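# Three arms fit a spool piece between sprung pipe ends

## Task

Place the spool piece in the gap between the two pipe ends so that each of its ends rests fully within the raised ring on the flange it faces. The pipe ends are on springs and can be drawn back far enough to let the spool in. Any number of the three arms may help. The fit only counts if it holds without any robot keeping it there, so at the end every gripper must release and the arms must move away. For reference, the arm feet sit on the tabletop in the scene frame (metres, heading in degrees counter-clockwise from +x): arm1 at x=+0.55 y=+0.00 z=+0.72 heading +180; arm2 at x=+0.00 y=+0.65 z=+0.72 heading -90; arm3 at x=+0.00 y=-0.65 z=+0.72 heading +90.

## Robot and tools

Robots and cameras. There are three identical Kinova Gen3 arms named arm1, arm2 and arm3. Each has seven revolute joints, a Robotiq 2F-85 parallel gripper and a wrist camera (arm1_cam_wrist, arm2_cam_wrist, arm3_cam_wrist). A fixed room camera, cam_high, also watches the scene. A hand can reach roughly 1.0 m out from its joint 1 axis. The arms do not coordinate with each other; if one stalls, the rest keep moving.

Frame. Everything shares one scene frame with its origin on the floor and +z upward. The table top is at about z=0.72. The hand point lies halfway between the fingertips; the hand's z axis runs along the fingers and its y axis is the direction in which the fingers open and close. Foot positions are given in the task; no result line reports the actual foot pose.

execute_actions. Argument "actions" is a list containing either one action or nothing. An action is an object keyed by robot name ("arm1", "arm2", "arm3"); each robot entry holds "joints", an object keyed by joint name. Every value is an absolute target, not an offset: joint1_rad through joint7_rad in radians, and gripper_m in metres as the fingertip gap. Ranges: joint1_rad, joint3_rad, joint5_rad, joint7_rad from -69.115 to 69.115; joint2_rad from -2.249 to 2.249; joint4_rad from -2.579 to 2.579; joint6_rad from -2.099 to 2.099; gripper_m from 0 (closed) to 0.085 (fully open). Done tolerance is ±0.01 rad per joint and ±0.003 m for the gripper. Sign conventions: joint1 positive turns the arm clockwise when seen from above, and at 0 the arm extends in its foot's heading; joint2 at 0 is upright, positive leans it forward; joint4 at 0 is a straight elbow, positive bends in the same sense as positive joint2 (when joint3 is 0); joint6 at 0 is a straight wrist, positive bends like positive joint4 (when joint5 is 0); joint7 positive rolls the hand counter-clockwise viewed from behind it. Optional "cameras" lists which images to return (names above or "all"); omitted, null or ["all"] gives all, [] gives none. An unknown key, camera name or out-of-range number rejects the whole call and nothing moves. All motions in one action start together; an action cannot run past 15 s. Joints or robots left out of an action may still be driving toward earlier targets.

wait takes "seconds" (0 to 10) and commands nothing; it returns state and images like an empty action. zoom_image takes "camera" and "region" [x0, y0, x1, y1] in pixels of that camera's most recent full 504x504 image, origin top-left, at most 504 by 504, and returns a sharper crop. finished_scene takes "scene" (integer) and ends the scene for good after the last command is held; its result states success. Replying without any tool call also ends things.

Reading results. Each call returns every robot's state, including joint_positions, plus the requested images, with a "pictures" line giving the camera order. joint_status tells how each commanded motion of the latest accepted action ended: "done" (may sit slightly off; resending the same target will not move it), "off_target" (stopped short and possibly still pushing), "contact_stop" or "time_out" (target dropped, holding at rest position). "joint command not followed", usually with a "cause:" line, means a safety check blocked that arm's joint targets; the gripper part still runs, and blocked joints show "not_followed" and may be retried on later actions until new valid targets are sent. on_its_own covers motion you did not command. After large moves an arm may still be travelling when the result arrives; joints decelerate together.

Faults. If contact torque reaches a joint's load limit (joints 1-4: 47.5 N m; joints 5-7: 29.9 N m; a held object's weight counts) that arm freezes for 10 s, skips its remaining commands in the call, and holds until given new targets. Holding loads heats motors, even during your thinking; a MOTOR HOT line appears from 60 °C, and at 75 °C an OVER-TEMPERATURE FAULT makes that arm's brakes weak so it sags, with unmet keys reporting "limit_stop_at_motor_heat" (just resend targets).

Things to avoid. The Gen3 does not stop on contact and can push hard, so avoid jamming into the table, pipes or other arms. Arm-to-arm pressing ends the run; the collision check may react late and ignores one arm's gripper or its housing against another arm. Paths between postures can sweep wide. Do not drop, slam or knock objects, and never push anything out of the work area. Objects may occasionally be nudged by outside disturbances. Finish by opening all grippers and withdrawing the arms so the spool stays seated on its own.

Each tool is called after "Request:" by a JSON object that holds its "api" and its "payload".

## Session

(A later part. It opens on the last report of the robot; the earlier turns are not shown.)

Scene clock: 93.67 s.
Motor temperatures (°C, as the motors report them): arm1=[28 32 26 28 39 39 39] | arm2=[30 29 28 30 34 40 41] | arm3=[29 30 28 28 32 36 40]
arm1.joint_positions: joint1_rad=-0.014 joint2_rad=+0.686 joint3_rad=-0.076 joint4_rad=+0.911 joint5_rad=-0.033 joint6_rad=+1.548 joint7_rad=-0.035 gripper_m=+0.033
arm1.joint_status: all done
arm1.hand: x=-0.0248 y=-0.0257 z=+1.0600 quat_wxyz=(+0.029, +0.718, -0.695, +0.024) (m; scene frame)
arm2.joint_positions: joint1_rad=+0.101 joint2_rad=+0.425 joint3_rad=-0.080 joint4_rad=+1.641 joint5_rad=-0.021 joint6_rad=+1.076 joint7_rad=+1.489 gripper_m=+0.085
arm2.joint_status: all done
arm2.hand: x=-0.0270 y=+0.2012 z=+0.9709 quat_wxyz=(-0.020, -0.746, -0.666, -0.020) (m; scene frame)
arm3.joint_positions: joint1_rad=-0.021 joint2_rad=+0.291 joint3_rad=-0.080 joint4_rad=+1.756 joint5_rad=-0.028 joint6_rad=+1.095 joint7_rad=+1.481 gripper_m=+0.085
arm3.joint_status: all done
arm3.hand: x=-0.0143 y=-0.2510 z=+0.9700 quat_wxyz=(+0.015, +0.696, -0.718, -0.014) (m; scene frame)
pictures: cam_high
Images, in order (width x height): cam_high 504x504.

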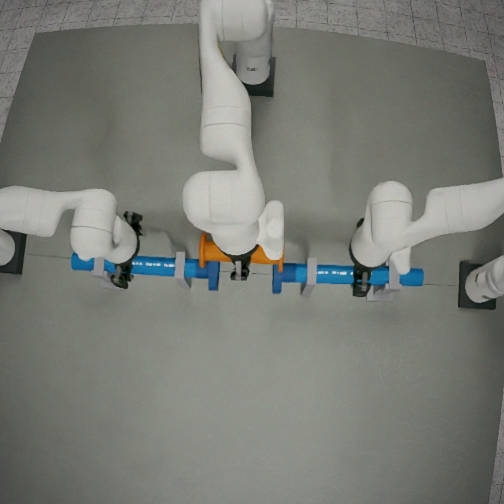

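I'll start by checking the current state.

Request:
{"api": "execute_actions", "payload": {"actions": []}}

Scene clock: 95.87 s.
Motor temperatures (°C, as the motors report them): arm1=[28 32 26 28 39 39 39] | arm2=[30 29 28 30 34 40 41] | arm3=[29 30 28 28 32 36 40]
arm1.joint_positions: joint1_rad=-0.014 joint2_rad=+0.686 joint3_rad=-0.076 joint4_rad=+0.911 joint5_rad=-0.033 joint6_rad=+1.548 joint7_rad=-0.035 gripper_m=+0.033
arm1.joint_status: all done
arm1.hand: x=-0.0248 y=-0.0257 z=+1.0600 quat_wxyz=(+0.029, +0.718, -0.695, +0.024) (m; scene frame)
arm2.joint_positions: joint1_rad=+0.101 joint2_rad=+0.425 joint3_rad=-0.080 joint4_rad=+1.641 joint5_rad=-0.021 joint6_rad=+1.076 joint7_rad=+1.489 gripper_m=+0.085
arm2.joint_status: all done
arm2.hand: x=-0.0270 y=+0.2012 z=+0.9709 quat_wxyz=(-0.020, -0.746, -0.666, -0.020) (m; scene frame)
arm3.joint_positions: joint1_rad=-0.021 joint2_rad=+0.291 joint3_rad=-0.080 joint4_rad=+1.756 joint5_rad=-0.028 joint6_rad=+1.095 joint7_rad=+1.481 gripper_m=+0.085
arm3.joint_status: all done
arm3.hand: x=-0.0143 y=-0.2509 z=+0.9701 quat_wxyz=(+0.015, +0.696, -0.718, -0.014) (m; scene frame)
pictures: arm1_cam_wrist, arm2_cam_wrist, arm3_cam_wrist, cam_high
Images, in order (width x height): arm1_cam_wrist 504x504, arm2_cam_wrist 504x504, arm3_cam_wrist 504x504, cam_high 504x504.

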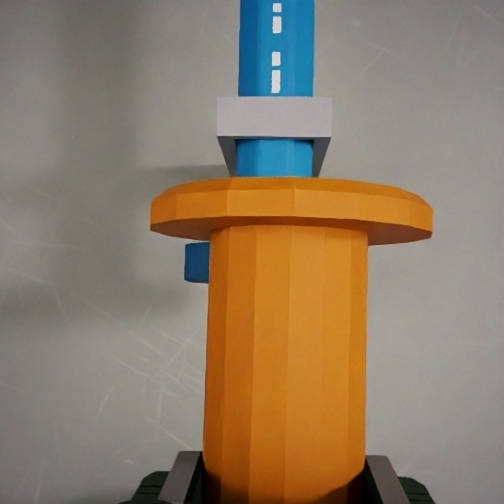

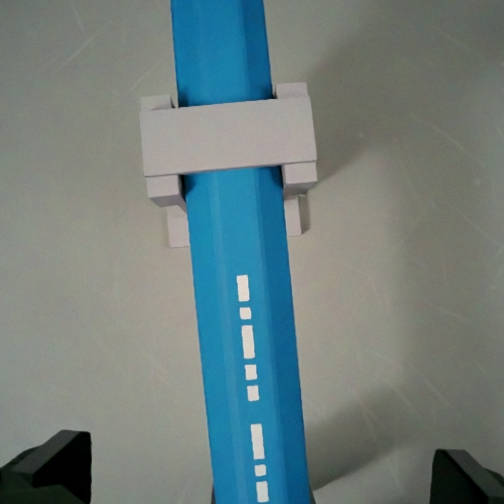

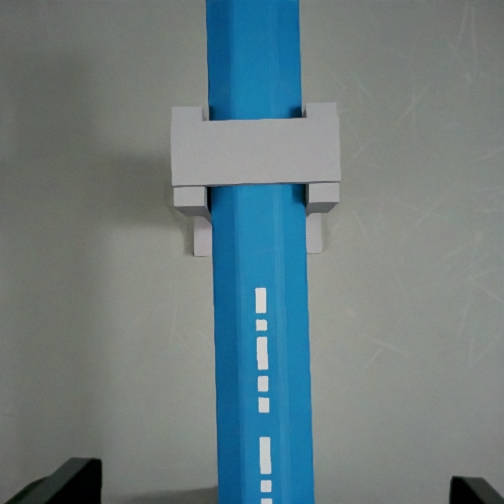

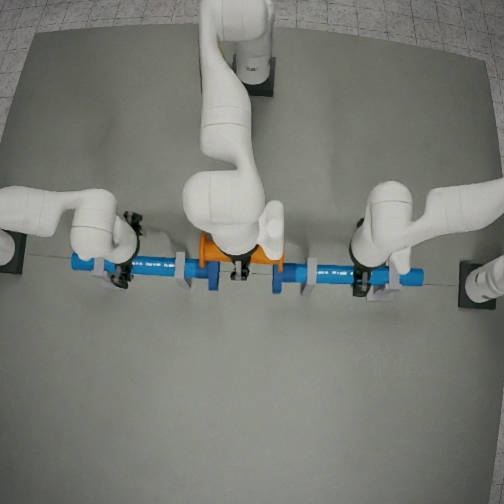

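Request:
{"api": "execute_actions", "payload": {"actions": [{"arm2": {"joints": {"joint1_rad": 0.10, "joint2_rad": 0.273, "joint4_rad": 2.207, "joint5_rad": 1.55, "joint6_rad": 0.0, "joint7_rad": -0.08, "gripper_m": 0.085}}, "arm3": {"joints": {"joint1_rad": -0.02, "joint2_rad": 0.1225, "joint4_rad": 2.324, "joint5_rad": 1.55, "joint6_rad": 0.0, "joint7_rad": -0.08, "gripper_m": 0.085}}}]}}

Scene clock: 121.07 s.
Motor temperatures (°C, as the motors report them): arm1=[28 33 26 28 39 39 39] | arm2=[30 30 28 30 34 39 41] | arm3=[29 30 28 28 32 36 40]
arm1.joint_positions: joint1_rad=-0.014 joint2_rad=+0.686 joint3_rad=-0.076 joint4_rad=+0.911 joint5_rad=-0.033 joint6_rad=+1.548 joint7_rad=-0.035 gripper_m=+0.033
arm1.joint_status: not commanded
arm1.hand: x=-0.0248 y=-0.0257 z=+1.0600 quat_wxyz=(+0.029, +0.718, -0.695, +0.024) (m; scene frame)
arm2.joint_positions: joint1_rad=+0.100 joint2_rad=+0.273 joint3_rad=-0.080 joint4_rad=+2.207 joint5_rad=+1.550 joint6_rad=+0.000 joint7_rad=-0.080 gripper_m=+0.085
arm2.joint_status: all done
arm2.hand: x=-0.0312 y=+0.1532 z=+0.9595 quat_wxyz=(-0.248, -0.709, -0.625, +0.211) (m; scene frame)
arm3.joint_positions: joint1_rad=-0.020 joint2_rad=+0.123 joint3_rad=-0.080 joint4_rad=+2.324 joint5_rad=+1.550 joint6_rad=+0.000 joint7_rad=-0.080 gripper_m=+0.085
arm3.joint_status: all done
arm3.hand: x=-0.0109 y=-0.1983 z=+0.9593 quat_wxyz=(-0.219, +0.655, -0.674, -0.262) (m; scene frame)
pictures: arm1_cam_wrist, arm2_cam_wrist, arm3_cam_wrist, cam_high
Images, in order (width x height): arm1_cam_wrist 504x504, arm2_cam_wrist 504x504, arm3_cam_wrist 504x504, cam_high 504x504.

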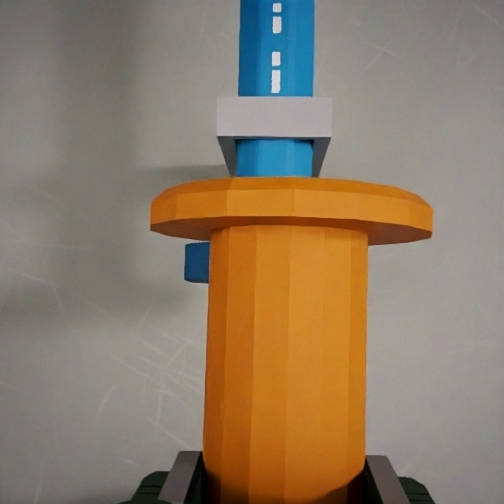

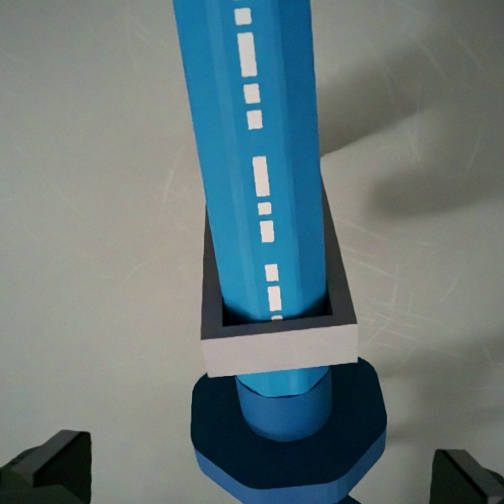

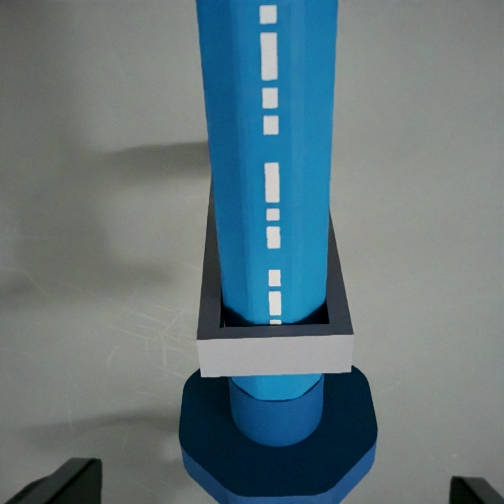

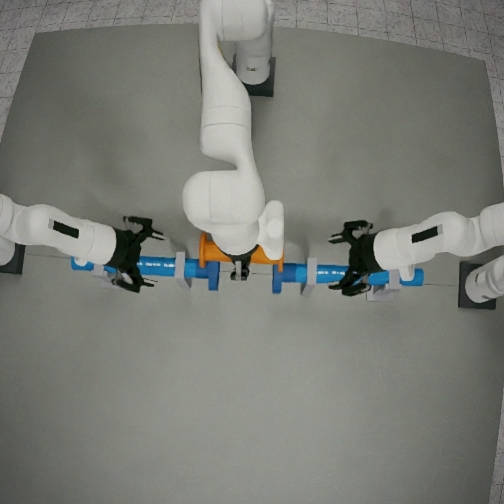

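Request:
{"api": "execute_actions", "payload": {"actions": [{"arm2": {"joints": {"joint1_rad": 0.087, "joint2_rad": 0.510, "joint4_rad": 2.230, "joint7_rad": 0.04}}, "arm3": {"joints": {"joint1_rad": -0.037, "joint2_rad": 0.369, "joint4_rad": 2.368, "joint7_rad": -0.02}}}]}}

Scene clock: 128.40 s.
Motor temperatures (°C, as the motors report them): arm1=[28 34 26 28 39 39 39] | arm2=[30 30 28 30 34 39 41] | arm3=[29 30 28 28 32 36 40]
arm1.joint_positions: joint1_rad=-0.014 joint2_rad=+0.686 joint3_rad=-0.076 joint4_rad=+0.911 joint5_rad=-0.033 joint6_rad=+1.548 joint7_rad=-0.035 gripper_m=+0.033
arm1.joint_status: not commanded
arm1.hand: x=-0.0248 y=-0.0257 z=+1.0600 quat_wxyz=(+0.029, +0.718, -0.695, +0.024) (m; scene frame)
arm2.joint_positions: joint1_rad=+0.087 joint2_rad=+0.510 joint3_rad=-0.080 joint4_rad=+2.230 joint5_rad=+1.550 joint6_rad=+0.000 joint7_rad=+0.040 gripper_m=+0.085
arm2.joint_status: all done
arm2.hand: x=-0.0210 y=+0.2004 z=+0.8396 quat_wxyz=(-0.155, -0.692, -0.693, +0.128) (m; scene frame)
arm3.joint_positions: joint1_rad=-0.037 joint2_rad=+0.369 joint3_rad=-0.080 joint4_rad=+2.368 joint5_rad=+1.550 joint6_rad=+0.000 joint7_rad=-0.020 gripper_m=+0.085
arm3.joint_status: all done
arm3.hand: x=-0.0155 y=-0.2522 z=+0.8396 quat_wxyz=(-0.126, +0.706, -0.678, -0.158) (m; scene frame)
pictures: arm1_cam_wrist, arm2_cam_wrist, arm3_cam_wrist, cam_high
Images, in order (width x height): arm1_cam_wrist 504x504, arm2_cam_wrist 504x504, arm3_cam_wrist 504x504, cam_high 504x504.

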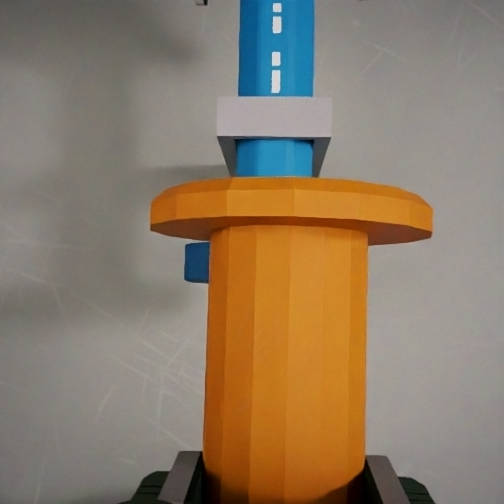

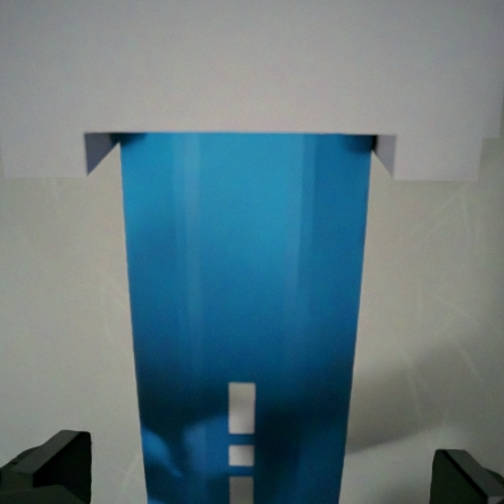

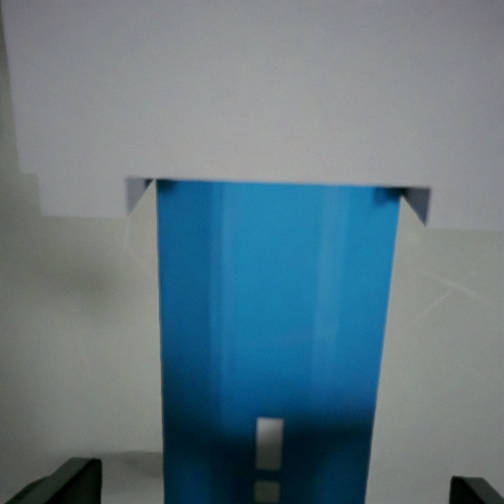

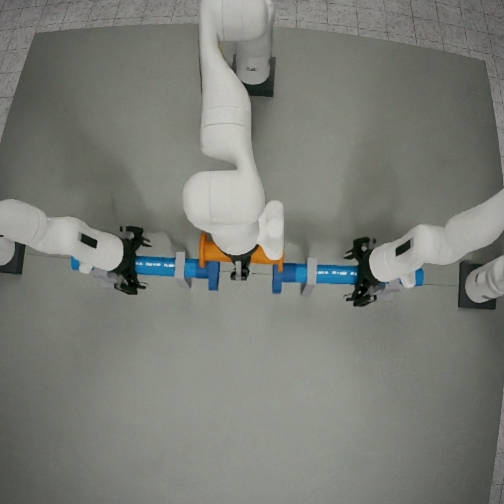

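Request:
{"api": "execute_actions", "payload": {"actions": [{"arm2": {"joints": {"gripper_m": 0.025}}, "arm3": {"joints": {"gripper_m": 0.025}}, "arm1": {"joints": {"joint2_rad": 0.750, "joint4_rad": 1.215, "joint6_rad": 1.179}}}], "cameras": ["cam_high"]}}

Scene clock: 132.60 s.
Motor temperatures (°C, as the motors report them): arm1=[28 34 26 28 39 39 39] | arm2=[30 30 28 30 34 39 41] | arm3=[29 30 28 28 32 36 40]
arm1.joint_positions: joint1_rad=-0.014 joint2_rad=+0.740 joint3_rad=-0.076 joint4_rad=+1.212 joint5_rad=-0.033 joint6_rad=+1.182 joint7_rad=-0.035 gripper_m=+0.033
arm1.joint_status: joint2_rad off_target (ended at +0.740, target +0.750); the others done
arm1.hand: x=-0.0246 y=-0.0289 z=+0.9363 quat_wxyz=(+0.034, +0.713, -0.700, +0.021) (m; scene frame)
arm2.joint_positions: joint1_rad=+0.089 joint2_rad=+0.508 joint3_rad=-0.078 joint4_rad=+2.230 joint5_rad=+1.551 joint6_rad=+0.003 joint7_rad=+0.041 gripper_m=+0.039
arm2.joint_status: gripper_m off_target (ended at +0.039, target +0.025)
arm2.hand: x=-0.0241 y=+0.2001 z=+0.8402 quat_wxyz=(-0.154, -0.693, -0.692, +0.131) (m; scene frame)
arm3.joint_positions: joint1_rad=-0.035 joint2_rad=+0.368 joint3_rad=-0.078 joint4_rad=+2.368 joint5_rad=+1.550 joint6_rad=+0.002 joint7_rad=-0.020 gripper_m=+0.038
arm3.joint_status: gripper_m off_target (ended at +0.038, target +0.025)
arm3.hand: x=-0.0135 y=-0.2518 z=+0.8400 quat_wxyz=(-0.127, +0.705, -0.680, -0.158) (m; scene frame)
pictures: cam_high
Images, in order (width x height): cam_high 504x504.

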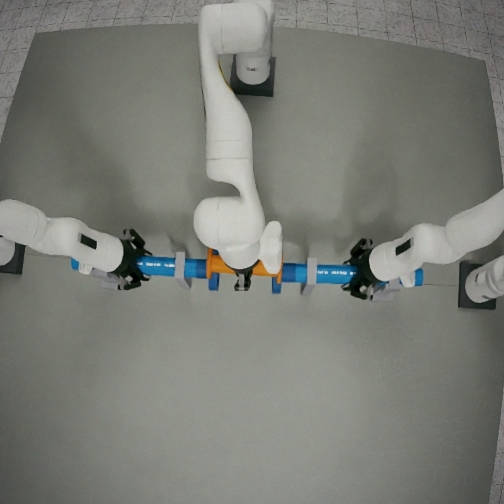

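Request:
{"api": "execute_actions", "payload": {"actions": [{"arm2": {"joints": {"joint2_rad": 0.475, "joint4_rad": 2.291}}, "arm3": {"joints": {"joint2_rad": 0.331, "joint4_rad": 2.4285}}}], "cameras": ["cam_high"]}}

Scene clock: 135.03 s.
Motor temperatures (°C, as the motors report them): arm1=[28 34 26 28 39 39 39] | arm2=[30 30 28 30 34 39 41] | arm3=[29 30 28 28 32 36 40]
arm1.joint_positions: joint1_rad=-0.014 joint2_rad=+0.752 joint3_rad=-0.076 joint4_rad=+1.216 joint5_rad=-0.033 joint6_rad=+1.179 joint7_rad=-0.035 gripper_m=+0.033
arm1.joint_status: not commanded
arm1.on_its_own: joint2_rad moved +0.012 to your old target +0.750
arm1.hand: x=-0.0224 y=-0.0294 z=+0.9281 quat_wxyz=(+0.029, +0.713, -0.700, +0.025) (m; scene frame)
arm2.joint_positions: joint1_rad=+0.089 joint2_rad=+0.485 joint3_rad=-0.077 joint4_rad=+2.269 joint5_rad=+1.551 joint6_rad=+0.004 joint7_rad=+0.041 gripper_m=+0.039
arm2.joint_status: joint4_rad time_out (moved +0.039 of +0.061); the others done
arm2.hand: x=-0.0243 y=+0.2176 z=+0.8411 quat_wxyz=(-0.148, -0.694, -0.694, +0.126) (m; scene frame)
arm3.joint_positions: joint1_rad=-0.036 joint2_rad=+0.341 joint3_rad=-0.079 joint4_rad=+2.406 joint5_rad=+1.550 joint6_rad=+0.002 joint7_rad=-0.020 gripper_m=+0.038
arm3.joint_status: joint4_rad time_out (moved +0.039 of +0.061); the others done
arm3.hand: x=-0.0127 y=-0.2691 z=+0.8410 quat_wxyz=(-0.124, +0.707, -0.680, -0.153) (m; scene frame)
pictures: cam_high
Images, in order (width x height): cam_high 504x504.

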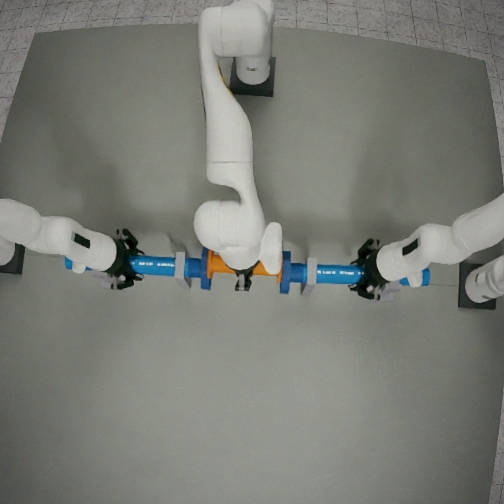

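Request:
{"api": "execute_actions", "payload": {"actions": [], "cameras": []}}

Scene clock: 136.00 s.
Motor temperatures (°C, as the motors report them): arm1=[28 34 26 28 39 39 39] | arm2=[30 30 28 30 34 39 41] | arm3=[29 30 28 28 32 36 40]
arm1.joint_positions: joint1_rad=-0.014 joint2_rad=+0.752 joint3_rad=-0.076 joint4_rad=+1.216 joint5_rad=-0.033 joint6_rad=+1.179 joint7_rad=-0.035 gripper_m=+0.033
arm1.joint_status: not commanded
arm1.hand: x=-0.0224 y=-0.0294 z=+0.9281 quat_wxyz=(+0.029, +0.713, -0.700, +0.025) (m; scene frame)
arm2.joint_positions: joint1_rad=+0.089 joint2_rad=+0.485 joint3_rad=-0.077 joint4_rad=+2.269 joint5_rad=+1.551 joint6_rad=+0.004 joint7_rad=+0.041 gripper_m=+0.039
arm2.joint_status: joint4_rad time_out (moved +0.039 of +0.061); the others done
arm2.hand: x=-0.0243 y=+0.2176 z=+0.8411 quat_wxyz=(-0.148, -0.694, -0.694, +0.126) (m; scene frame)
arm3.joint_positions: joint1_rad=-0.036 joint2_rad=+0.341 joint3_rad=-0.079 joint4_rad=+2.406 joint5_rad=+1.550 joint6_rad=+0.002 joint7_rad=-0.020 gripper_m=+0.038
arm3.joint_status: joint4_rad time_out (moved +0.039 of +0.061); the others done
arm3.hand: x=-0.0127 y=-0.2691 z=+0.8410 quat_wxyz=(-0.124, +0.707, -0.680, -0.153) (m; scene frame)
pictures: none
No camera images: the call's "cameras" was empty. Leave "cameras" out to get every camera's image.

Request:
{"api": "zoom_image", "payload": {"camera": "cam_high", "region": [150, 220, 340, 320]}}

Region (150, 220, 340, 320) of cam_high's 504x504 image, scaled by 2.653, with more detail than that image has; it fills the top 265 rows of this view, and the rest is white.

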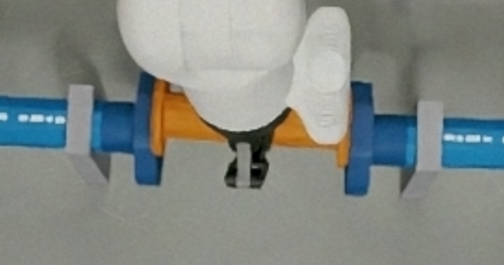

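Request:
{"api": "execute_actions", "payload": {"actions": [{"arm2": {"joints": {"joint2_rad": 0.475, "joint4_rad": 2.291}}, "arm3": {"joints": {"joint2_rad": 0.331, "joint4_rad": 2.4285}}}], "cameras": []}}

Scene clock: 138.80 s.
Motor temperatures (°C, as the motors report them): arm1=[28 34 26 28 39 39 39] | arm2=[30 30 28 30 34 39 41] | arm3=[29 30 28 28 32 36 40]
arm1.joint_positions: joint1_rad=-0.014 joint2_rad=+0.752 joint3_rad=-0.076 joint4_rad=+1.216 joint5_rad=-0.033 joint6_rad=+1.179 joint7_rad=-0.035 gripper_m=+0.033
arm1.joint_status: not commanded
arm1.hand: x=-0.0224 y=-0.0294 z=+0.9281 quat_wxyz=(+0.029, +0.713, -0.700, +0.026) (m; scene frame)
arm2.joint_positions: joint1_rad=+0.089 joint2_rad=+0.485 joint3_rad=-0.077 joint4_rad=+2.269 joint5_rad=+1.551 joint6_rad=+0.004 joint7_rad=+0.041 gripper_m=+0.039
arm2.joint_status: joint4_rad time_out (moved +0.000 of +0.022); the others done
arm2.hand: x=-0.0243 y=+0.2176 z=+0.8411 quat_wxyz=(-0.148, -0.694, -0.694, +0.126) (m; scene frame)
arm3.joint_positions: joint1_rad=-0.036 joint2_rad=+0.341 joint3_rad=-0.079 joint4_rad=+2.406 joint5_rad=+1.550 joint6_rad=+0.002 joint7_rad=-0.020 gripper_m=+0.038
arm3.joint_status: joint2_rad time_out (moved +0.000 of -0.010); joint4_rad time_out (moved +0.000 of +0.022)
arm3.hand: x=-0.0127 y=-0.2690 z=+0.8410 quat_wxyz=(-0.124, +0.707, -0.680, -0.153) (m; scene frame)
pictures: none
No camera images: the call's "cameras" was empty. Leave "cameras" out to get every camera's image.

Request:
{"api": "execute_actions", "payload": {"actions": [], "cameras": ["arm1_cam_wrist", "cam_high"]}}

Scene clock: 140.70 s.
Motor temperatures (°C, as the motors report them): arm1=[28 34 26 28 39 39 39] | arm2=[30 30 28 30 34 39 41] | arm3=[29 30 28 28 32 36 40]
arm1.joint_positions: joint1_rad=-0.014 joint2_rad=+0.752 joint3_rad=-0.076 joint4_rad=+1.216 joint5_rad=-0.033 joint6_rad=+1.179 joint7_rad=-0.035 gripper_m=+0.033
arm1.joint_status: not commanded
arm1.hand: x=-0.0224 y=-0.0294 z=+0.9281 quat_wxyz=(+0.029, +0.713, -0.700, +0.026) (m; scene frame)
arm2.joint_positions: joint1_rad=+0.089 joint2_rad=+0.485 joint3_rad=-0.077 joint4_rad=+2.269 joint5_rad=+1.551 joint6_rad=+0.004 joint7_rad=+0.041 gripper_m=+0.039
arm2.joint_status: joint4_rad time_out (moved +0.000 of +0.022); the others done
arm2.hand: x=-0.0243 y=+0.2176 z=+0.8411 quat_wxyz=(-0.148, -0.694, -0.694, +0.126) (m; scene frame)
arm3.joint_positions: joint1_rad=-0.036 joint2_rad=+0.341 joint3_rad=-0.079 joint4_rad=+2.406 joint5_rad=+1.550 joint6_rad=+0.002 joint7_rad=-0.020 gripper_m=+0.038
arm3.joint_status: joint2_rad time_out (moved +0.000 of -0.010); joint4_rad time_out (moved +0.000 of +0.022)
arm3.hand: x=-0.0127 y=-0.2690 z=+0.8410 quat_wxyz=(-0.124, +0.707, -0.680, -0.153) (m; scene frame)
pictures: arm1_cam_wrist, cam_high
Images, in order (width x height): arm1_cam_wrist 504x504, cam_high 504x504.

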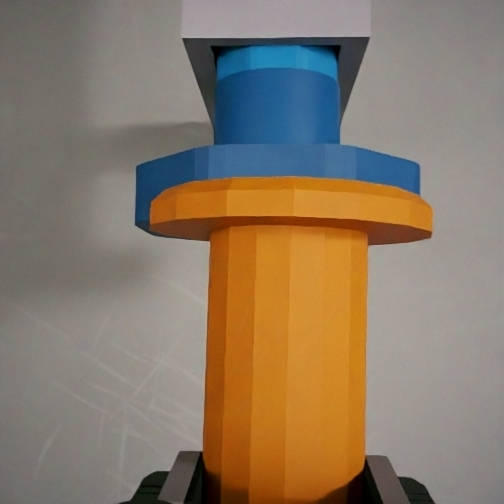

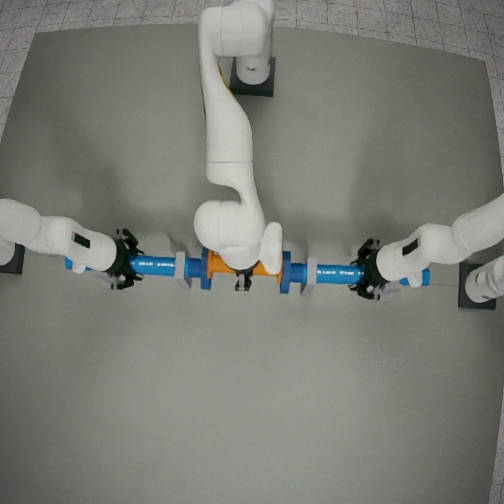

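Request:
{"api": "execute_actions", "payload": {"actions": [{"arm1": {"joints": {"joint2_rad": 0.749, "joint4_rad": 1.245, "joint6_rad": 1.151}}}], "cameras": ["arm1_cam_wrist"]}}

Scene clock: 144.10 s.
Motor temperatures (°C, as the motors report them): arm1=[28 34 26 28 39 39 39] | arm2=[30 30 28 30 34 39 41] | arm3=[29 31 28 28 32 36 40]
arm1.joint_positions: joint1_rad=-0.015 joint2_rad=+0.751 joint3_rad=-0.076 joint4_rad=+1.246 joint5_rad=-0.033 joint6_rad=+1.151 joint7_rad=-0.035 gripper_m=+0.033
arm1.joint_status: all done
arm1.hand: x=-0.0183 y=-0.0296 z=+0.9200 quat_wxyz=(+0.029, +0.713, -0.701, +0.026) (m; scene frame)
arm2.joint_positions: joint1_rad=+0.089 joint2_rad=+0.485 joint3_rad=-0.077 joint4_rad=+2.269 joint5_rad=+1.551 joint6_rad=+0.004 joint7_rad=+0.041 gripper_m=+0.039
arm2.joint_status: not commanded
arm2.hand: x=-0.0243 y=+0.2176 z=+0.8411 quat_wxyz=(-0.148, -0.694, -0.694, +0.126) (m; scene frame)
arm3.joint_positions: joint1_rad=-0.036 joint2_rad=+0.341 joint3_rad=-0.079 joint4_rad=+2.406 joint5_rad=+1.550 joint6_rad=+0.002 joint7_rad=-0.020 gripper_m=+0.038
arm3.joint_status: not commanded
arm3.hand: x=-0.0127 y=-0.2690 z=+0.8410 quat_wxyz=(-0.124, +0.707, -0.680, -0.153) (m; scene frame)
pictures: arm1_cam_wrist
Images, in order (width x height): arm1_cam_wrist 504x504.

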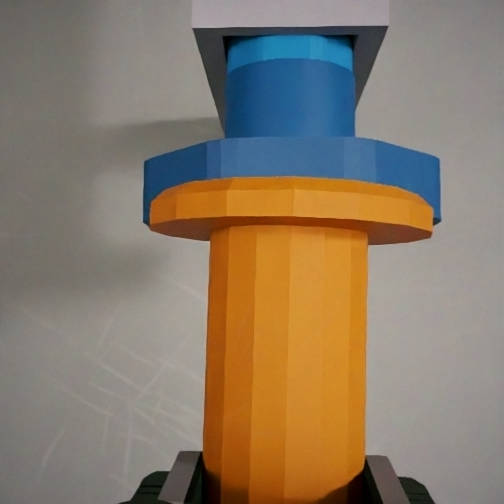

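Request:
{"api": "execute_actions", "payload": {"actions": [{"arm1": {"joints": {"joint2_rad": 0.7645, "joint4_rad": 1.2663, "joint6_rad": 1.1142}}}], "cameras": ["arm1_cam_wrist"]}}

Scene clock: 145.17 s.
Motor temperatures (°C, as the motors report them): arm1=[28 34 26 28 39 39 39] | arm2=[30 30 28 30 34 39 41] | arm3=[29 31 28 28 32 36 40]
arm1.joint_positions: joint1_rad=-0.015 joint2_rad=+0.766 joint3_rad=-0.076 joint4_rad=+1.267 joint5_rad=-0.033 joint6_rad=+1.114 joint7_rad=-0.035 gripper_m=+0.033
arm1.joint_status: all done
arm1.hand: x=-0.0183 y=-0.0298 z=+0.9056 quat_wxyz=(+0.029, +0.712, -0.701, +0.026) (m; scene frame)
arm2.joint_positions: joint1_rad=+0.089 joint2_rad=+0.485 joint3_rad=-0.077 joint4_rad=+2.269 joint5_rad=+1.551 joint6_rad=+0.004 joint7_rad=+0.041 gripper_m=+0.039
arm2.joint_status: not commanded
arm2.hand: x=-0.0243 y=+0.2176 z=+0.8411 quat_wxyz=(-0.148, -0.694, -0.693, +0.126) (m; scene frame)
arm3.joint_positions: joint1_rad=-0.036 joint2_rad=+0.341 joint3_rad=-0.079 joint4_rad=+2.406 joint5_rad=+1.550 joint6_rad=+0.002 joint7_rad=-0.020 gripper_m=+0.038
arm3.joint_status: not commanded
arm3.hand: x=-0.0127 y=-0.2690 z=+0.8410 quat_wxyz=(-0.124, +0.707, -0.680, -0.153) (m; scene frame)
pictures: arm1_cam_wrist
Images, in order (width x height): arm1_cam_wrist 504x504.

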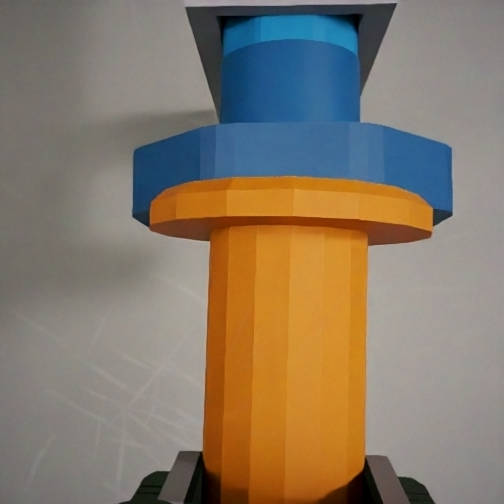

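Request:
{"api": "execute_actions", "payload": {"actions": [{"arm1": {"joints": {"joint2_rad": 0.8448, "joint4_rad": 1.3329, "joint6_rad": 0.9673}}}], "cameras": ["arm1_cam_wrist", "cam_high"]}}

Scene clock: 146.53 s.
Motor temperatures (°C, as the motors report them): arm1=[28 34 26 28 39 39 39] | arm2=[30 30 28 30 34 39 41] | arm3=[29 31 28 28 32 36 40]
arm1.joint_positions: joint1_rad=-0.014 joint2_rad=+0.846 joint3_rad=-0.076 joint4_rad=+1.334 joint5_rad=-0.033 joint6_rad=+0.968 joint7_rad=-0.035 gripper_m=+0.033
arm1.joint_status: all done
arm1.hand: x=-0.0192 y=-0.0297 z=+0.8419 quat_wxyz=(+0.029, +0.709, -0.704, +0.026) (m; scene frame)
arm2.joint_positions: joint1_rad=+0.089 joint2_rad=+0.485 joint3_rad=-0.077 joint4_rad=+2.268 joint5_rad=+1.551 joint6_rad=+0.004 joint7_rad=+0.041 gripper_m=+0.039
arm2.joint_status: not commanded
arm2.hand: x=-0.0244 y=+0.2177 z=+0.8409 quat_wxyz=(-0.148, -0.694, -0.693, +0.126) (m; scene frame)
arm3.joint_positions: joint1_rad=-0.036 joint2_rad=+0.341 joint3_rad=-0.079 joint4_rad=+2.406 joint5_rad=+1.550 joint6_rad=+0.002 joint7_rad=-0.020 gripper_m=+0.038
arm3.joint_status: not commanded
arm3.hand: x=-0.0127 y=-0.2692 z=+0.8409 quat_wxyz=(-0.124, +0.707, -0.680, -0.153) (m; scene frame)
pictures: arm1_cam_wrist, cam_high
Images, in order (width x height): arm1_cam_wrist 504x504, cam_high 504x504.

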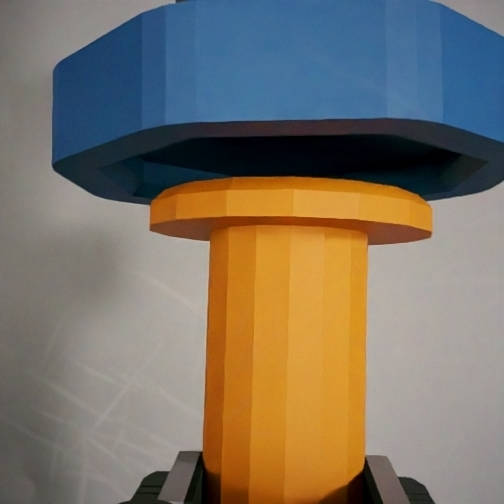

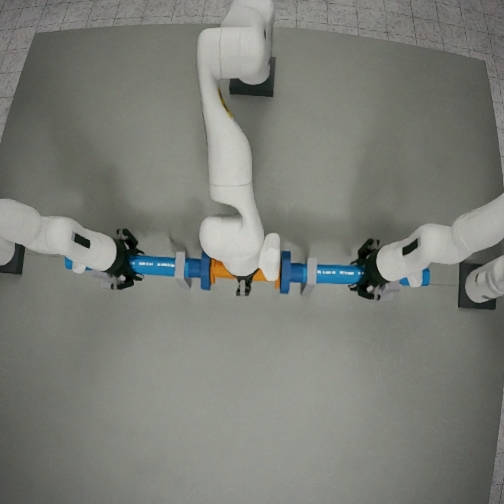

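Request:
{"api": "execute_actions", "payload": {"actions": [{"arm2": {"joints": {"joint2_rad": 0.495, "joint4_rad": 2.251}}, "arm3": {"joints": {"joint2_rad": 0.352, "joint4_rad": 2.388}}}], "cameras": ["arm1_cam_wrist", "cam_high"]}}

Scene clock: 149.37 s.
Motor temperatures (°C, as the motors report them): arm1=[28 34 26 28 39 39 39] | arm2=[30 30 28 30 34 39 41] | arm3=[29 31 28 28 32 36 40]
arm1.joint_positions: joint1_rad=-0.015 joint2_rad=+0.847 joint3_rad=-0.076 joint4_rad=+1.334 joint5_rad=-0.032 joint6_rad=+0.967 joint7_rad=-0.033 gripper_m=+0.033
arm1.joint_status: not commanded
arm1.hand: x=-0.0191 y=-0.0299 z=+0.8408 quat_wxyz=(+0.029, +0.710, -0.703, +0.026) (m; scene frame)
arm2.joint_positions: joint1_rad=+0.089 joint2_rad=+0.487 joint3_rad=-0.077 joint4_rad=+2.267 joint5_rad=+1.551 joint6_rad=+0.003 joint7_rad=+0.041 gripper_m=+0.039
arm2.joint_status: joint4_rad time_out (moved -0.002 of -0.017); the others done
arm2.hand: x=-0.0245 y=+0.2170 z=+0.8406 quat_wxyz=(-0.148, -0.694, -0.693, +0.126) (m; scene frame)
arm3.joint_positions: joint1_rad=-0.036 joint2_rad=+0.344 joint3_rad=-0.079 joint4_rad=+2.405 joint5_rad=+1.549 joint6_rad=+0.001 joint7_rad=-0.021 gripper_m=+0.038
arm3.joint_status: joint4_rad time_out (moved -0.002 of -0.018); the others done
arm3.hand: x=-0.0127 y=-0.2687 z=+0.8404 quat_wxyz=(-0.123, +0.706, -0.680, -0.153) (m; scene frame)
pictures: arm1_cam_wrist, cam_high
Images, in order (width x height): arm1_cam_wrist 504x504, cam_high 504x504.

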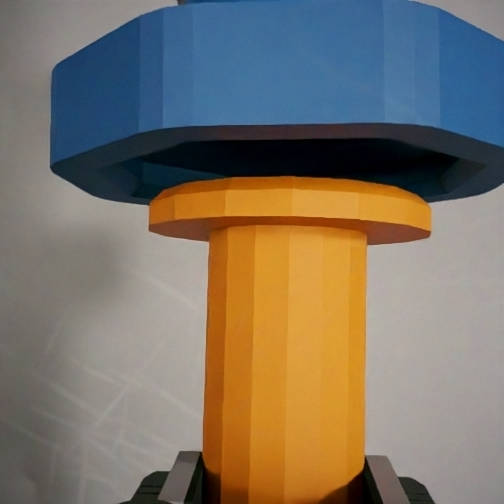

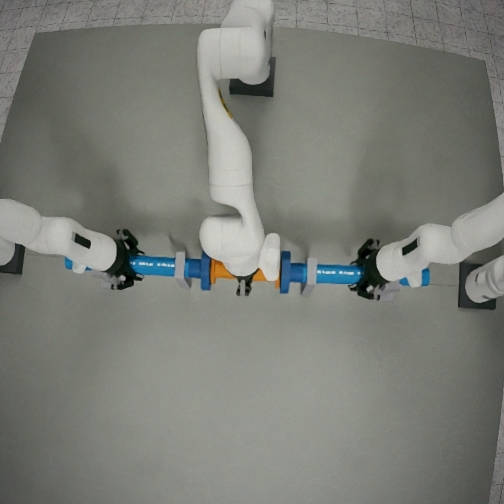

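Request:
{"api": "zoom_image", "payload": {"camera": "arm1_cam_wrist", "region": [0, 60, 504, 280]}}

Region (0, 60, 504, 280) of arm1_cam_wrist's 504x504 image, scaled by 1.000; it fills the top 220 rows of this view, and the rest is white.

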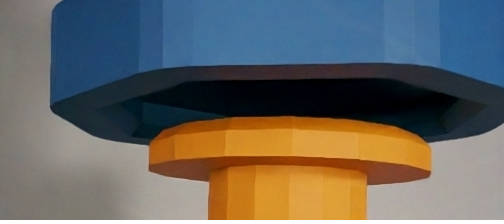

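Request:
{"api": "zoom_image", "payload": {"camera": "cam_high", "region": [190, 240, 300, 300]}}

Region (190, 240, 300, 300) of cam_high's 504x504 image, scaled by 4.582, with more detail than that image has; it fills the top 275 rows of this view, and the rest is white.

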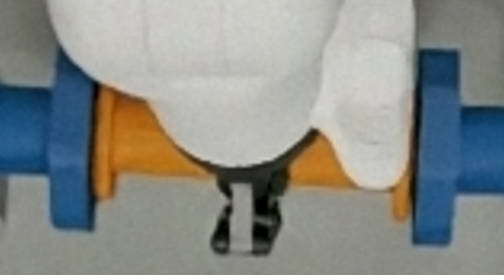

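Request:
{"api": "zoom_image", "payload": {"camera": "cam_high", "region": [255, 245, 305, 300]}}

Region (255, 245, 305, 300) of cam_high's 504x504 image, scaled by 9.164, with more detail than that image has; it fills the left 458 columns of this view, and the rest is white.

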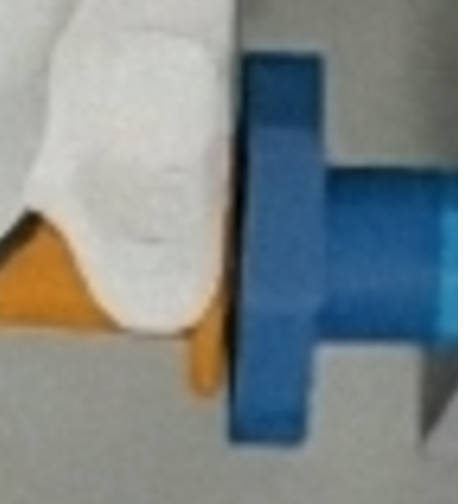

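Request:
{"api": "execute_actions", "payload": {"actions": [{"arm1": {"joints": {"joint2_rad": 0.826, "joint4_rad": 1.3214, "joint6_rad": 1.0005}}}], "cameras": ["arm1_cam_wrist"]}}

Scene clock: 163.63 s.
Motor temperatures (°C, as the motors report them): arm1=[28 35 26 28 39 39 39] | arm2=[30 30 28 30 34 39 41] | arm3=[29 30 28 28 32 36 40]
arm1.joint_positions: joint1_rad=-0.015 joint2_rad=+0.828 joint3_rad=-0.076 joint4_rad=+1.321 joint5_rad=-0.034 joint6_rad=+1.000 joint7_rad=-0.035 gripper_m=+0.033
arm1.joint_status: all done
arm1.hand: x=-0.0185 y=-0.0306 z=+0.8553 quat_wxyz=(+0.029, +0.710, -0.703, +0.027) (m; scene frame)
arm2.joint_positions: joint1_rad=+0.089 joint2_rad=+0.490 joint3_rad=-0.077 joint4_rad=+2.261 joint5_rad=+1.551 joint6_rad=+0.003 joint7_rad=+0.041 gripper_m=+0.039
arm2.joint_status: not commanded
arm2.hand: x=-0.0242 y=+0.2144 z=+0.8406 quat_wxyz=(-0.149, -0.694, -0.693, +0.127) (m; scene frame)
arm3.joint_positions: joint1_rad=-0.036 joint2_rad=+0.347 joint3_rad=-0.079 joint4_rad=+2.398 joint5_rad=+1.550 joint6_rad=+0.002 joint7_rad=-0.020 gripper_m=+0.038
arm3.joint_status: not commanded
arm3.hand: x=-0.0129 y=-0.2654 z=+0.8407 quat_wxyz=(-0.124, +0.706, -0.680, -0.154) (m; scene frame)
pictures: arm1_cam_wrist
Images, in order (width x height): arm1_cam_wrist 504x504.

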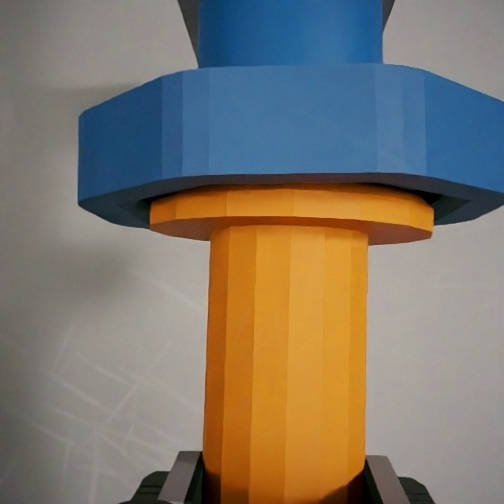

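Request:
{"api": "execute_actions", "payload": {"actions": [{"arm2": {"joints": {"joint2_rad": 0.500, "joint4_rad": 2.243}}, "arm3": {"joints": {"joint2_rad": 0.358, "joint4_rad": 2.380}}}], "cameras": ["arm1_cam_wrist", "cam_high"]}}

Scene clock: 164.73 s.
Motor temperatures (°C, as the motors report them): arm1=[28 35 26 28 39 39 39] | arm2=[30 30 28 30 34 39 41] | arm3=[29 30 28 28 32 36 40]
arm1.joint_positions: joint1_rad=-0.015 joint2_rad=+0.823 joint3_rad=-0.076 joint4_rad=+1.320 joint5_rad=-0.031 joint6_rad=+1.000 joint7_rad=-0.032 gripper_m=+0.033
arm1.joint_status: not commanded
arm1.hand: x=-0.0204 y=-0.0303 z=+0.8584 quat_wxyz=(+0.031, +0.711, -0.702, +0.024) (m; scene frame)
arm2.joint_positions: joint1_rad=+0.089 joint2_rad=+0.497 joint3_rad=-0.078 joint4_rad=+2.250 joint5_rad=+1.552 joint6_rad=+0.003 joint7_rad=+0.042 gripper_m=+0.039
arm2.joint_status: all done
arm2.hand: x=-0.0242 y=+0.2096 z=+0.8402 quat_wxyz=(-0.150, -0.693, -0.693, +0.128) (m; scene frame)
arm3.joint_positions: joint1_rad=-0.035 joint2_rad=+0.355 joint3_rad=-0.079 joint4_rad=+2.387 joint5_rad=+1.550 joint6_rad=+0.002 joint7_rad=-0.020 gripper_m=+0.038
arm3.joint_status: all done
arm3.hand: x=-0.0131 y=-0.2608 z=+0.8400 quat_wxyz=(-0.125, +0.706, -0.680, -0.155) (m; scene frame)
pictures: arm1_cam_wrist, cam_high
Images, in order (width x height): arm1_cam_wrist 504x504, cam_high 504x504.

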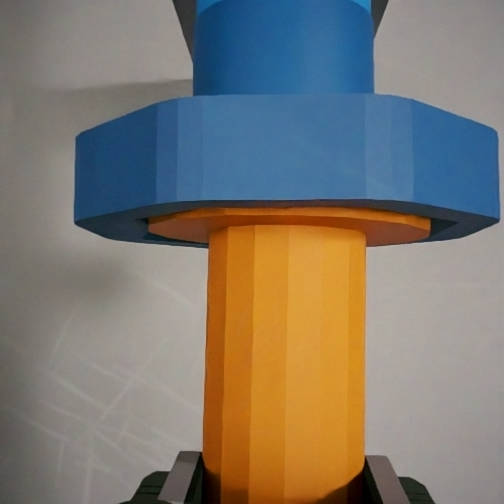

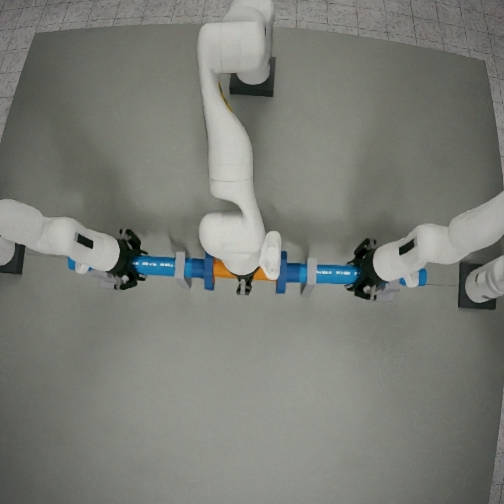

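Request:
{"api": "execute_actions", "payload": {"actions": [{"arm2": {"joints": {"gripper_m": 0.085}}, "arm3": {"joints": {"gripper_m": 0.085}}}], "cameras": ["arm1_cam_wrist", "cam_high"]}}

Scene clock: 166.27 s.
Motor temperatures (°C, as the motors report them): arm1=[28 35 26 28 39 39 39] | arm2=[30 30 28 30 34 39 41] | arm3=[29 30 28 28 32 36 40]
arm1.joint_positions: joint1_rad=-0.015 joint2_rad=+0.823 joint3_rad=-0.076 joint4_rad=+1.320 joint5_rad=-0.032 joint6_rad=+1.000 joint7_rad=-0.033 gripper_m=+0.033
arm1.joint_status: not commanded
arm1.hand: x=-0.0203 y=-0.0302 z=+0.8582 quat_wxyz=(+0.031, +0.711, -0.702, +0.024) (m; scene frame)
arm2.joint_positions: joint1_rad=+0.087 joint2_rad=+0.500 joint3_rad=-0.080 joint4_rad=+2.243 joint5_rad=+1.550 joint6_rad=+0.000 joint7_rad=+0.040 gripper_m=+0.085
arm2.joint_status: all done
arm2.hand: x=-0.0210 y=+0.2059 z=+0.8407 quat_wxyz=(-0.154, -0.692, -0.693, +0.128) (m; scene frame)
arm3.joint_positions: joint1_rad=-0.037 joint2_rad=+0.358 joint3_rad=-0.080 joint4_rad=+2.380 joint5_rad=+1.550 joint6_rad=+0.000 joint7_rad=-0.020 gripper_m=+0.085
arm3.joint_status: all done
arm3.hand: x=-0.0151 y=-0.2571 z=+0.8408 quat_wxyz=(-0.126, +0.707, -0.678, -0.158) (m; scene frame)
pictures: arm1_cam_wrist, cam_high
Images, in order (width x height): arm1_cam_wrist 504x504, cam_high 504x504.

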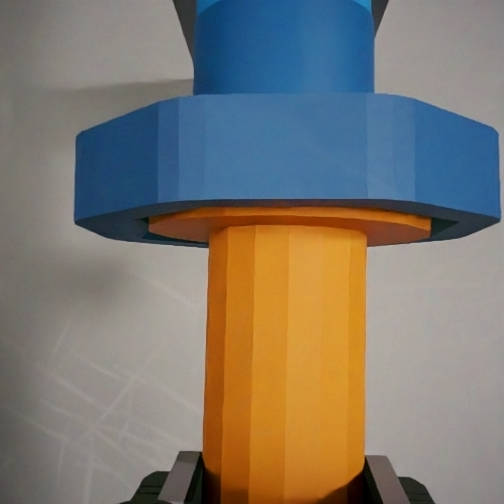

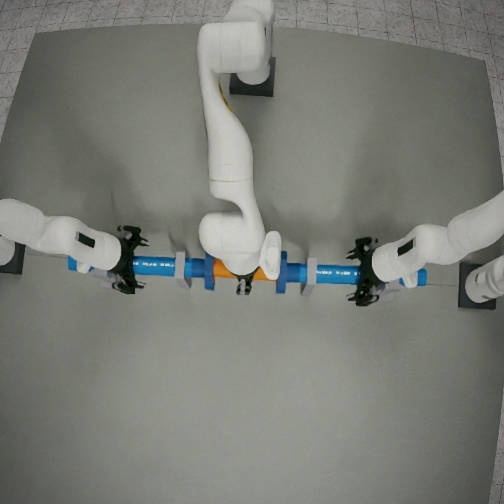

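Request:
{"api": "execute_actions", "payload": {"actions": [{"arm1": {"joints": {"gripper_m": 0.085}}}], "cameras": ["arm1_cam_wrist", "cam_high"]}}

Scene clock: 167.57 s.
Motor temperatures (°C, as the motors report them): arm1=[28 35 26 28 39 39 39] | arm2=[30 30 28 30 34 39 41] | arm3=[29 30 28 28 32 36 40]
arm1.joint_positions: joint1_rad=-0.014 joint2_rad=+0.826 joint3_rad=-0.076 joint4_rad=+1.321 joint5_rad=-0.033 joint6_rad=+1.000 joint7_rad=-0.035 gripper_m=+0.085
arm1.joint_status: all done
arm1.hand: x=-0.0187 y=-0.0296 z=+0.8562 quat_wxyz=(+0.029, +0.709, -0.704, +0.026) (m; scene frame)
arm2.joint_positions: joint1_rad=+0.087 joint2_rad=+0.500 joint3_rad=-0.080 joint4_rad=+2.243 joint5_rad=+1.550 joint6_rad=+0.000 joint7_rad=+0.040 gripper_m=+0.085
arm2.joint_status: not commanded
arm2.hand: x=-0.0210 y=+0.2059 z=+0.8407 quat_wxyz=(-0.154, -0.692, -0.693, +0.128) (m; scene frame)
arm3.joint_positions: joint1_rad=-0.037 joint2_rad=+0.358 joint3_rad=-0.080 joint4_rad=+2.380 joint5_rad=+1.550 joint6_rad=+0.000 joint7_rad=-0.020 gripper_m=+0.085
arm3.joint_status: not commanded
arm3.hand: x=-0.0151 y=-0.2571 z=+0.8408 quat_wxyz=(-0.126, +0.707, -0.678, -0.158) (m; scene frame)
pictures: arm1_cam_wrist, cam_high
Images, in order (width x height): arm1_cam_wrist 504x504, cam_high 504x504.

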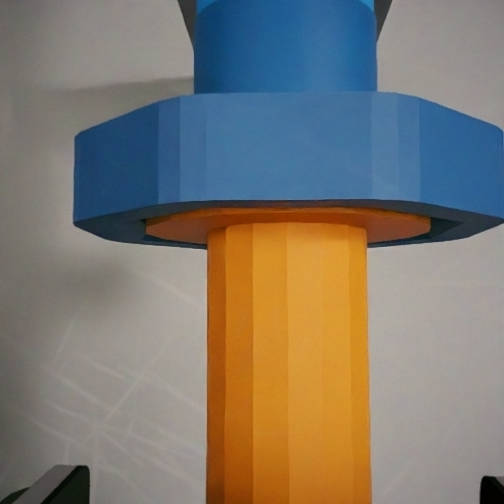

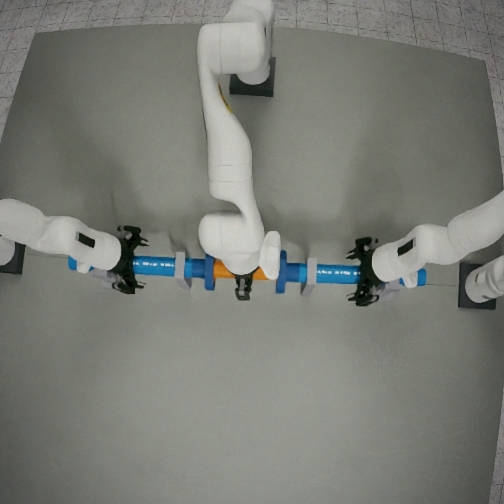

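Request:
{"api": "execute_actions", "payload": {"actions": [{"arm1": {"joints": {"joint2_rad": 0.686, "joint4_rad": 0.911, "joint6_rad": 1.548}}, "arm2": {"joints": {"joint2_rad": 0.22}}, "arm3": {"joints": {"joint2_rad": 0.08}}}]}}

Scene clock: 169.40 s.
Motor temperatures (°C, as the motors report them): arm1=[28 35 26 28 39 39 39] | arm2=[30 30 28 30 34 39 41] | arm3=[29 30 28 28 32 36 40]
arm1.joint_positions: joint1_rad=-0.014 joint2_rad=+0.686 joint3_rad=-0.076 joint4_rad=+0.911 joint5_rad=-0.033 joint6_rad=+1.548 joint7_rad=-0.035 gripper_m=+0.085
arm1.joint_status: all done
arm1.hand: x=-0.0248 y=-0.0258 z=+1.0598 quat_wxyz=(+0.029, +0.718, -0.695, +0.024) (m; scene frame)
arm2.joint_positions: joint1_rad=+0.087 joint2_rad=+0.220 joint3_rad=-0.080 joint4_rad=+2.243 joint5_rad=+1.550 joint6_rad=+0.000 joint7_rad=+0.040 gripper_m=+0.085
arm2.joint_status: all done
arm2.hand: x=-0.0249 y=+0.1662 z=+0.9716 quat_wxyz=(-0.241, -0.663, -0.670, +0.230) (m; scene frame)
arm3.joint_positions: joint1_rad=-0.037 joint2_rad=+0.080 joint3_rad=-0.080 joint4_rad=+2.380 joint5_rad=+1.550 joint6_rad=+0.000 joint7_rad=-0.020 gripper_m=+0.085
arm3.joint_status: all done
arm3.hand: x=-0.0163 y=-0.2227 z=+0.9557 quat_wxyz=(-0.221, +0.683, -0.649, -0.251) (m; scene frame)
pictures: arm1_cam_wrist, arm2_cam_wrist, arm3_cam_wrist, cam_high
Images, in order (width x height): arm1_cam_wrist 504x504, arm2_cam_wrist 504x504, arm3_cam_wrist 504x504, cam_high 504x504.

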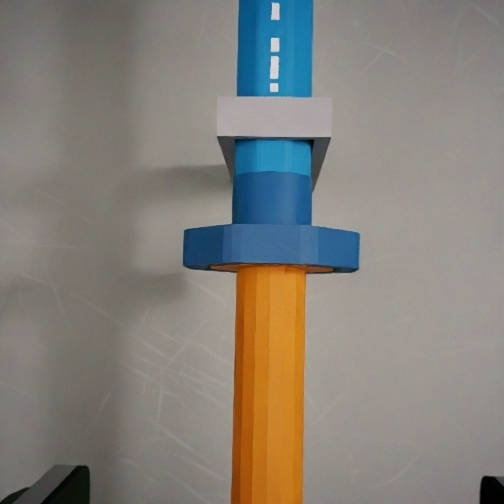

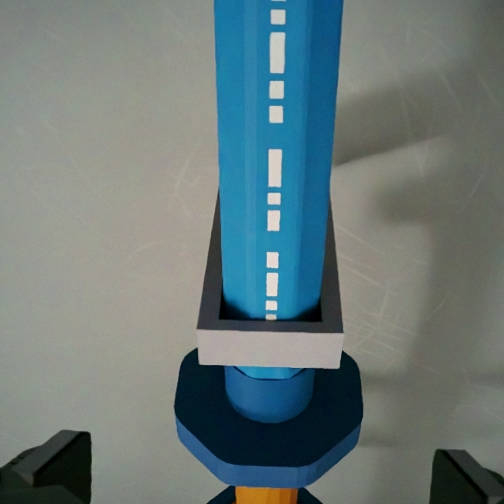

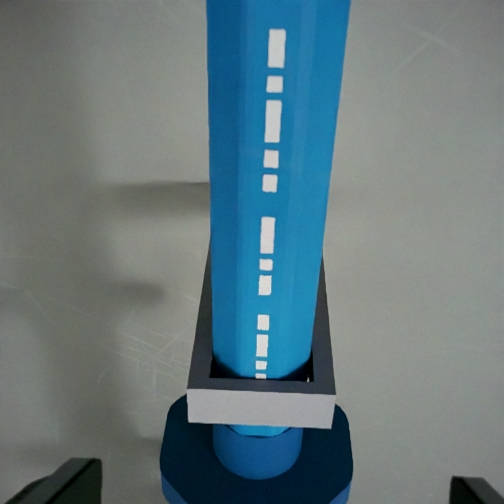

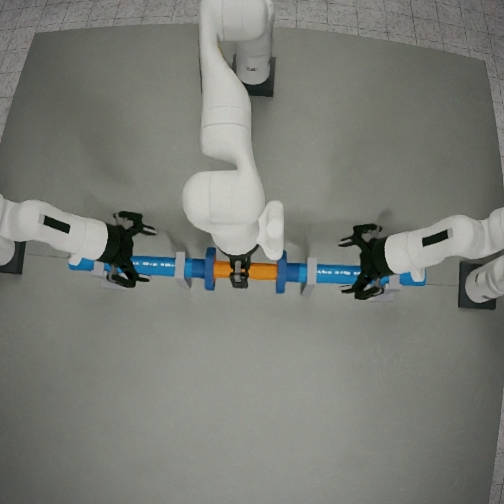

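Request:
{"api": "zoom_image", "payload": {"camera": "cam_high", "region": [190, 240, 300, 300]}}

Region (190, 240, 300, 300) of cam_high's 504x504 image, scaled by 4.582, with more detail than that image has; it fills the top 275 rows of this view, and the rest is white.

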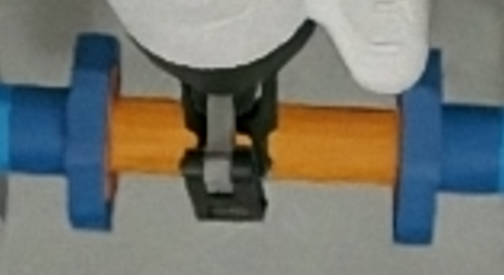

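Neither disc shows in the overhead zoom, so both are inside the rings. arm1's wrist view of the right end still shows a thin orange sliver. The spool spans flange to flange, and all three arms are open and clear of it. I'm ending scene 1.

Request:
{"api": "finished_scene", "payload": {"scene": 1}}

The scene is finished: the task was done.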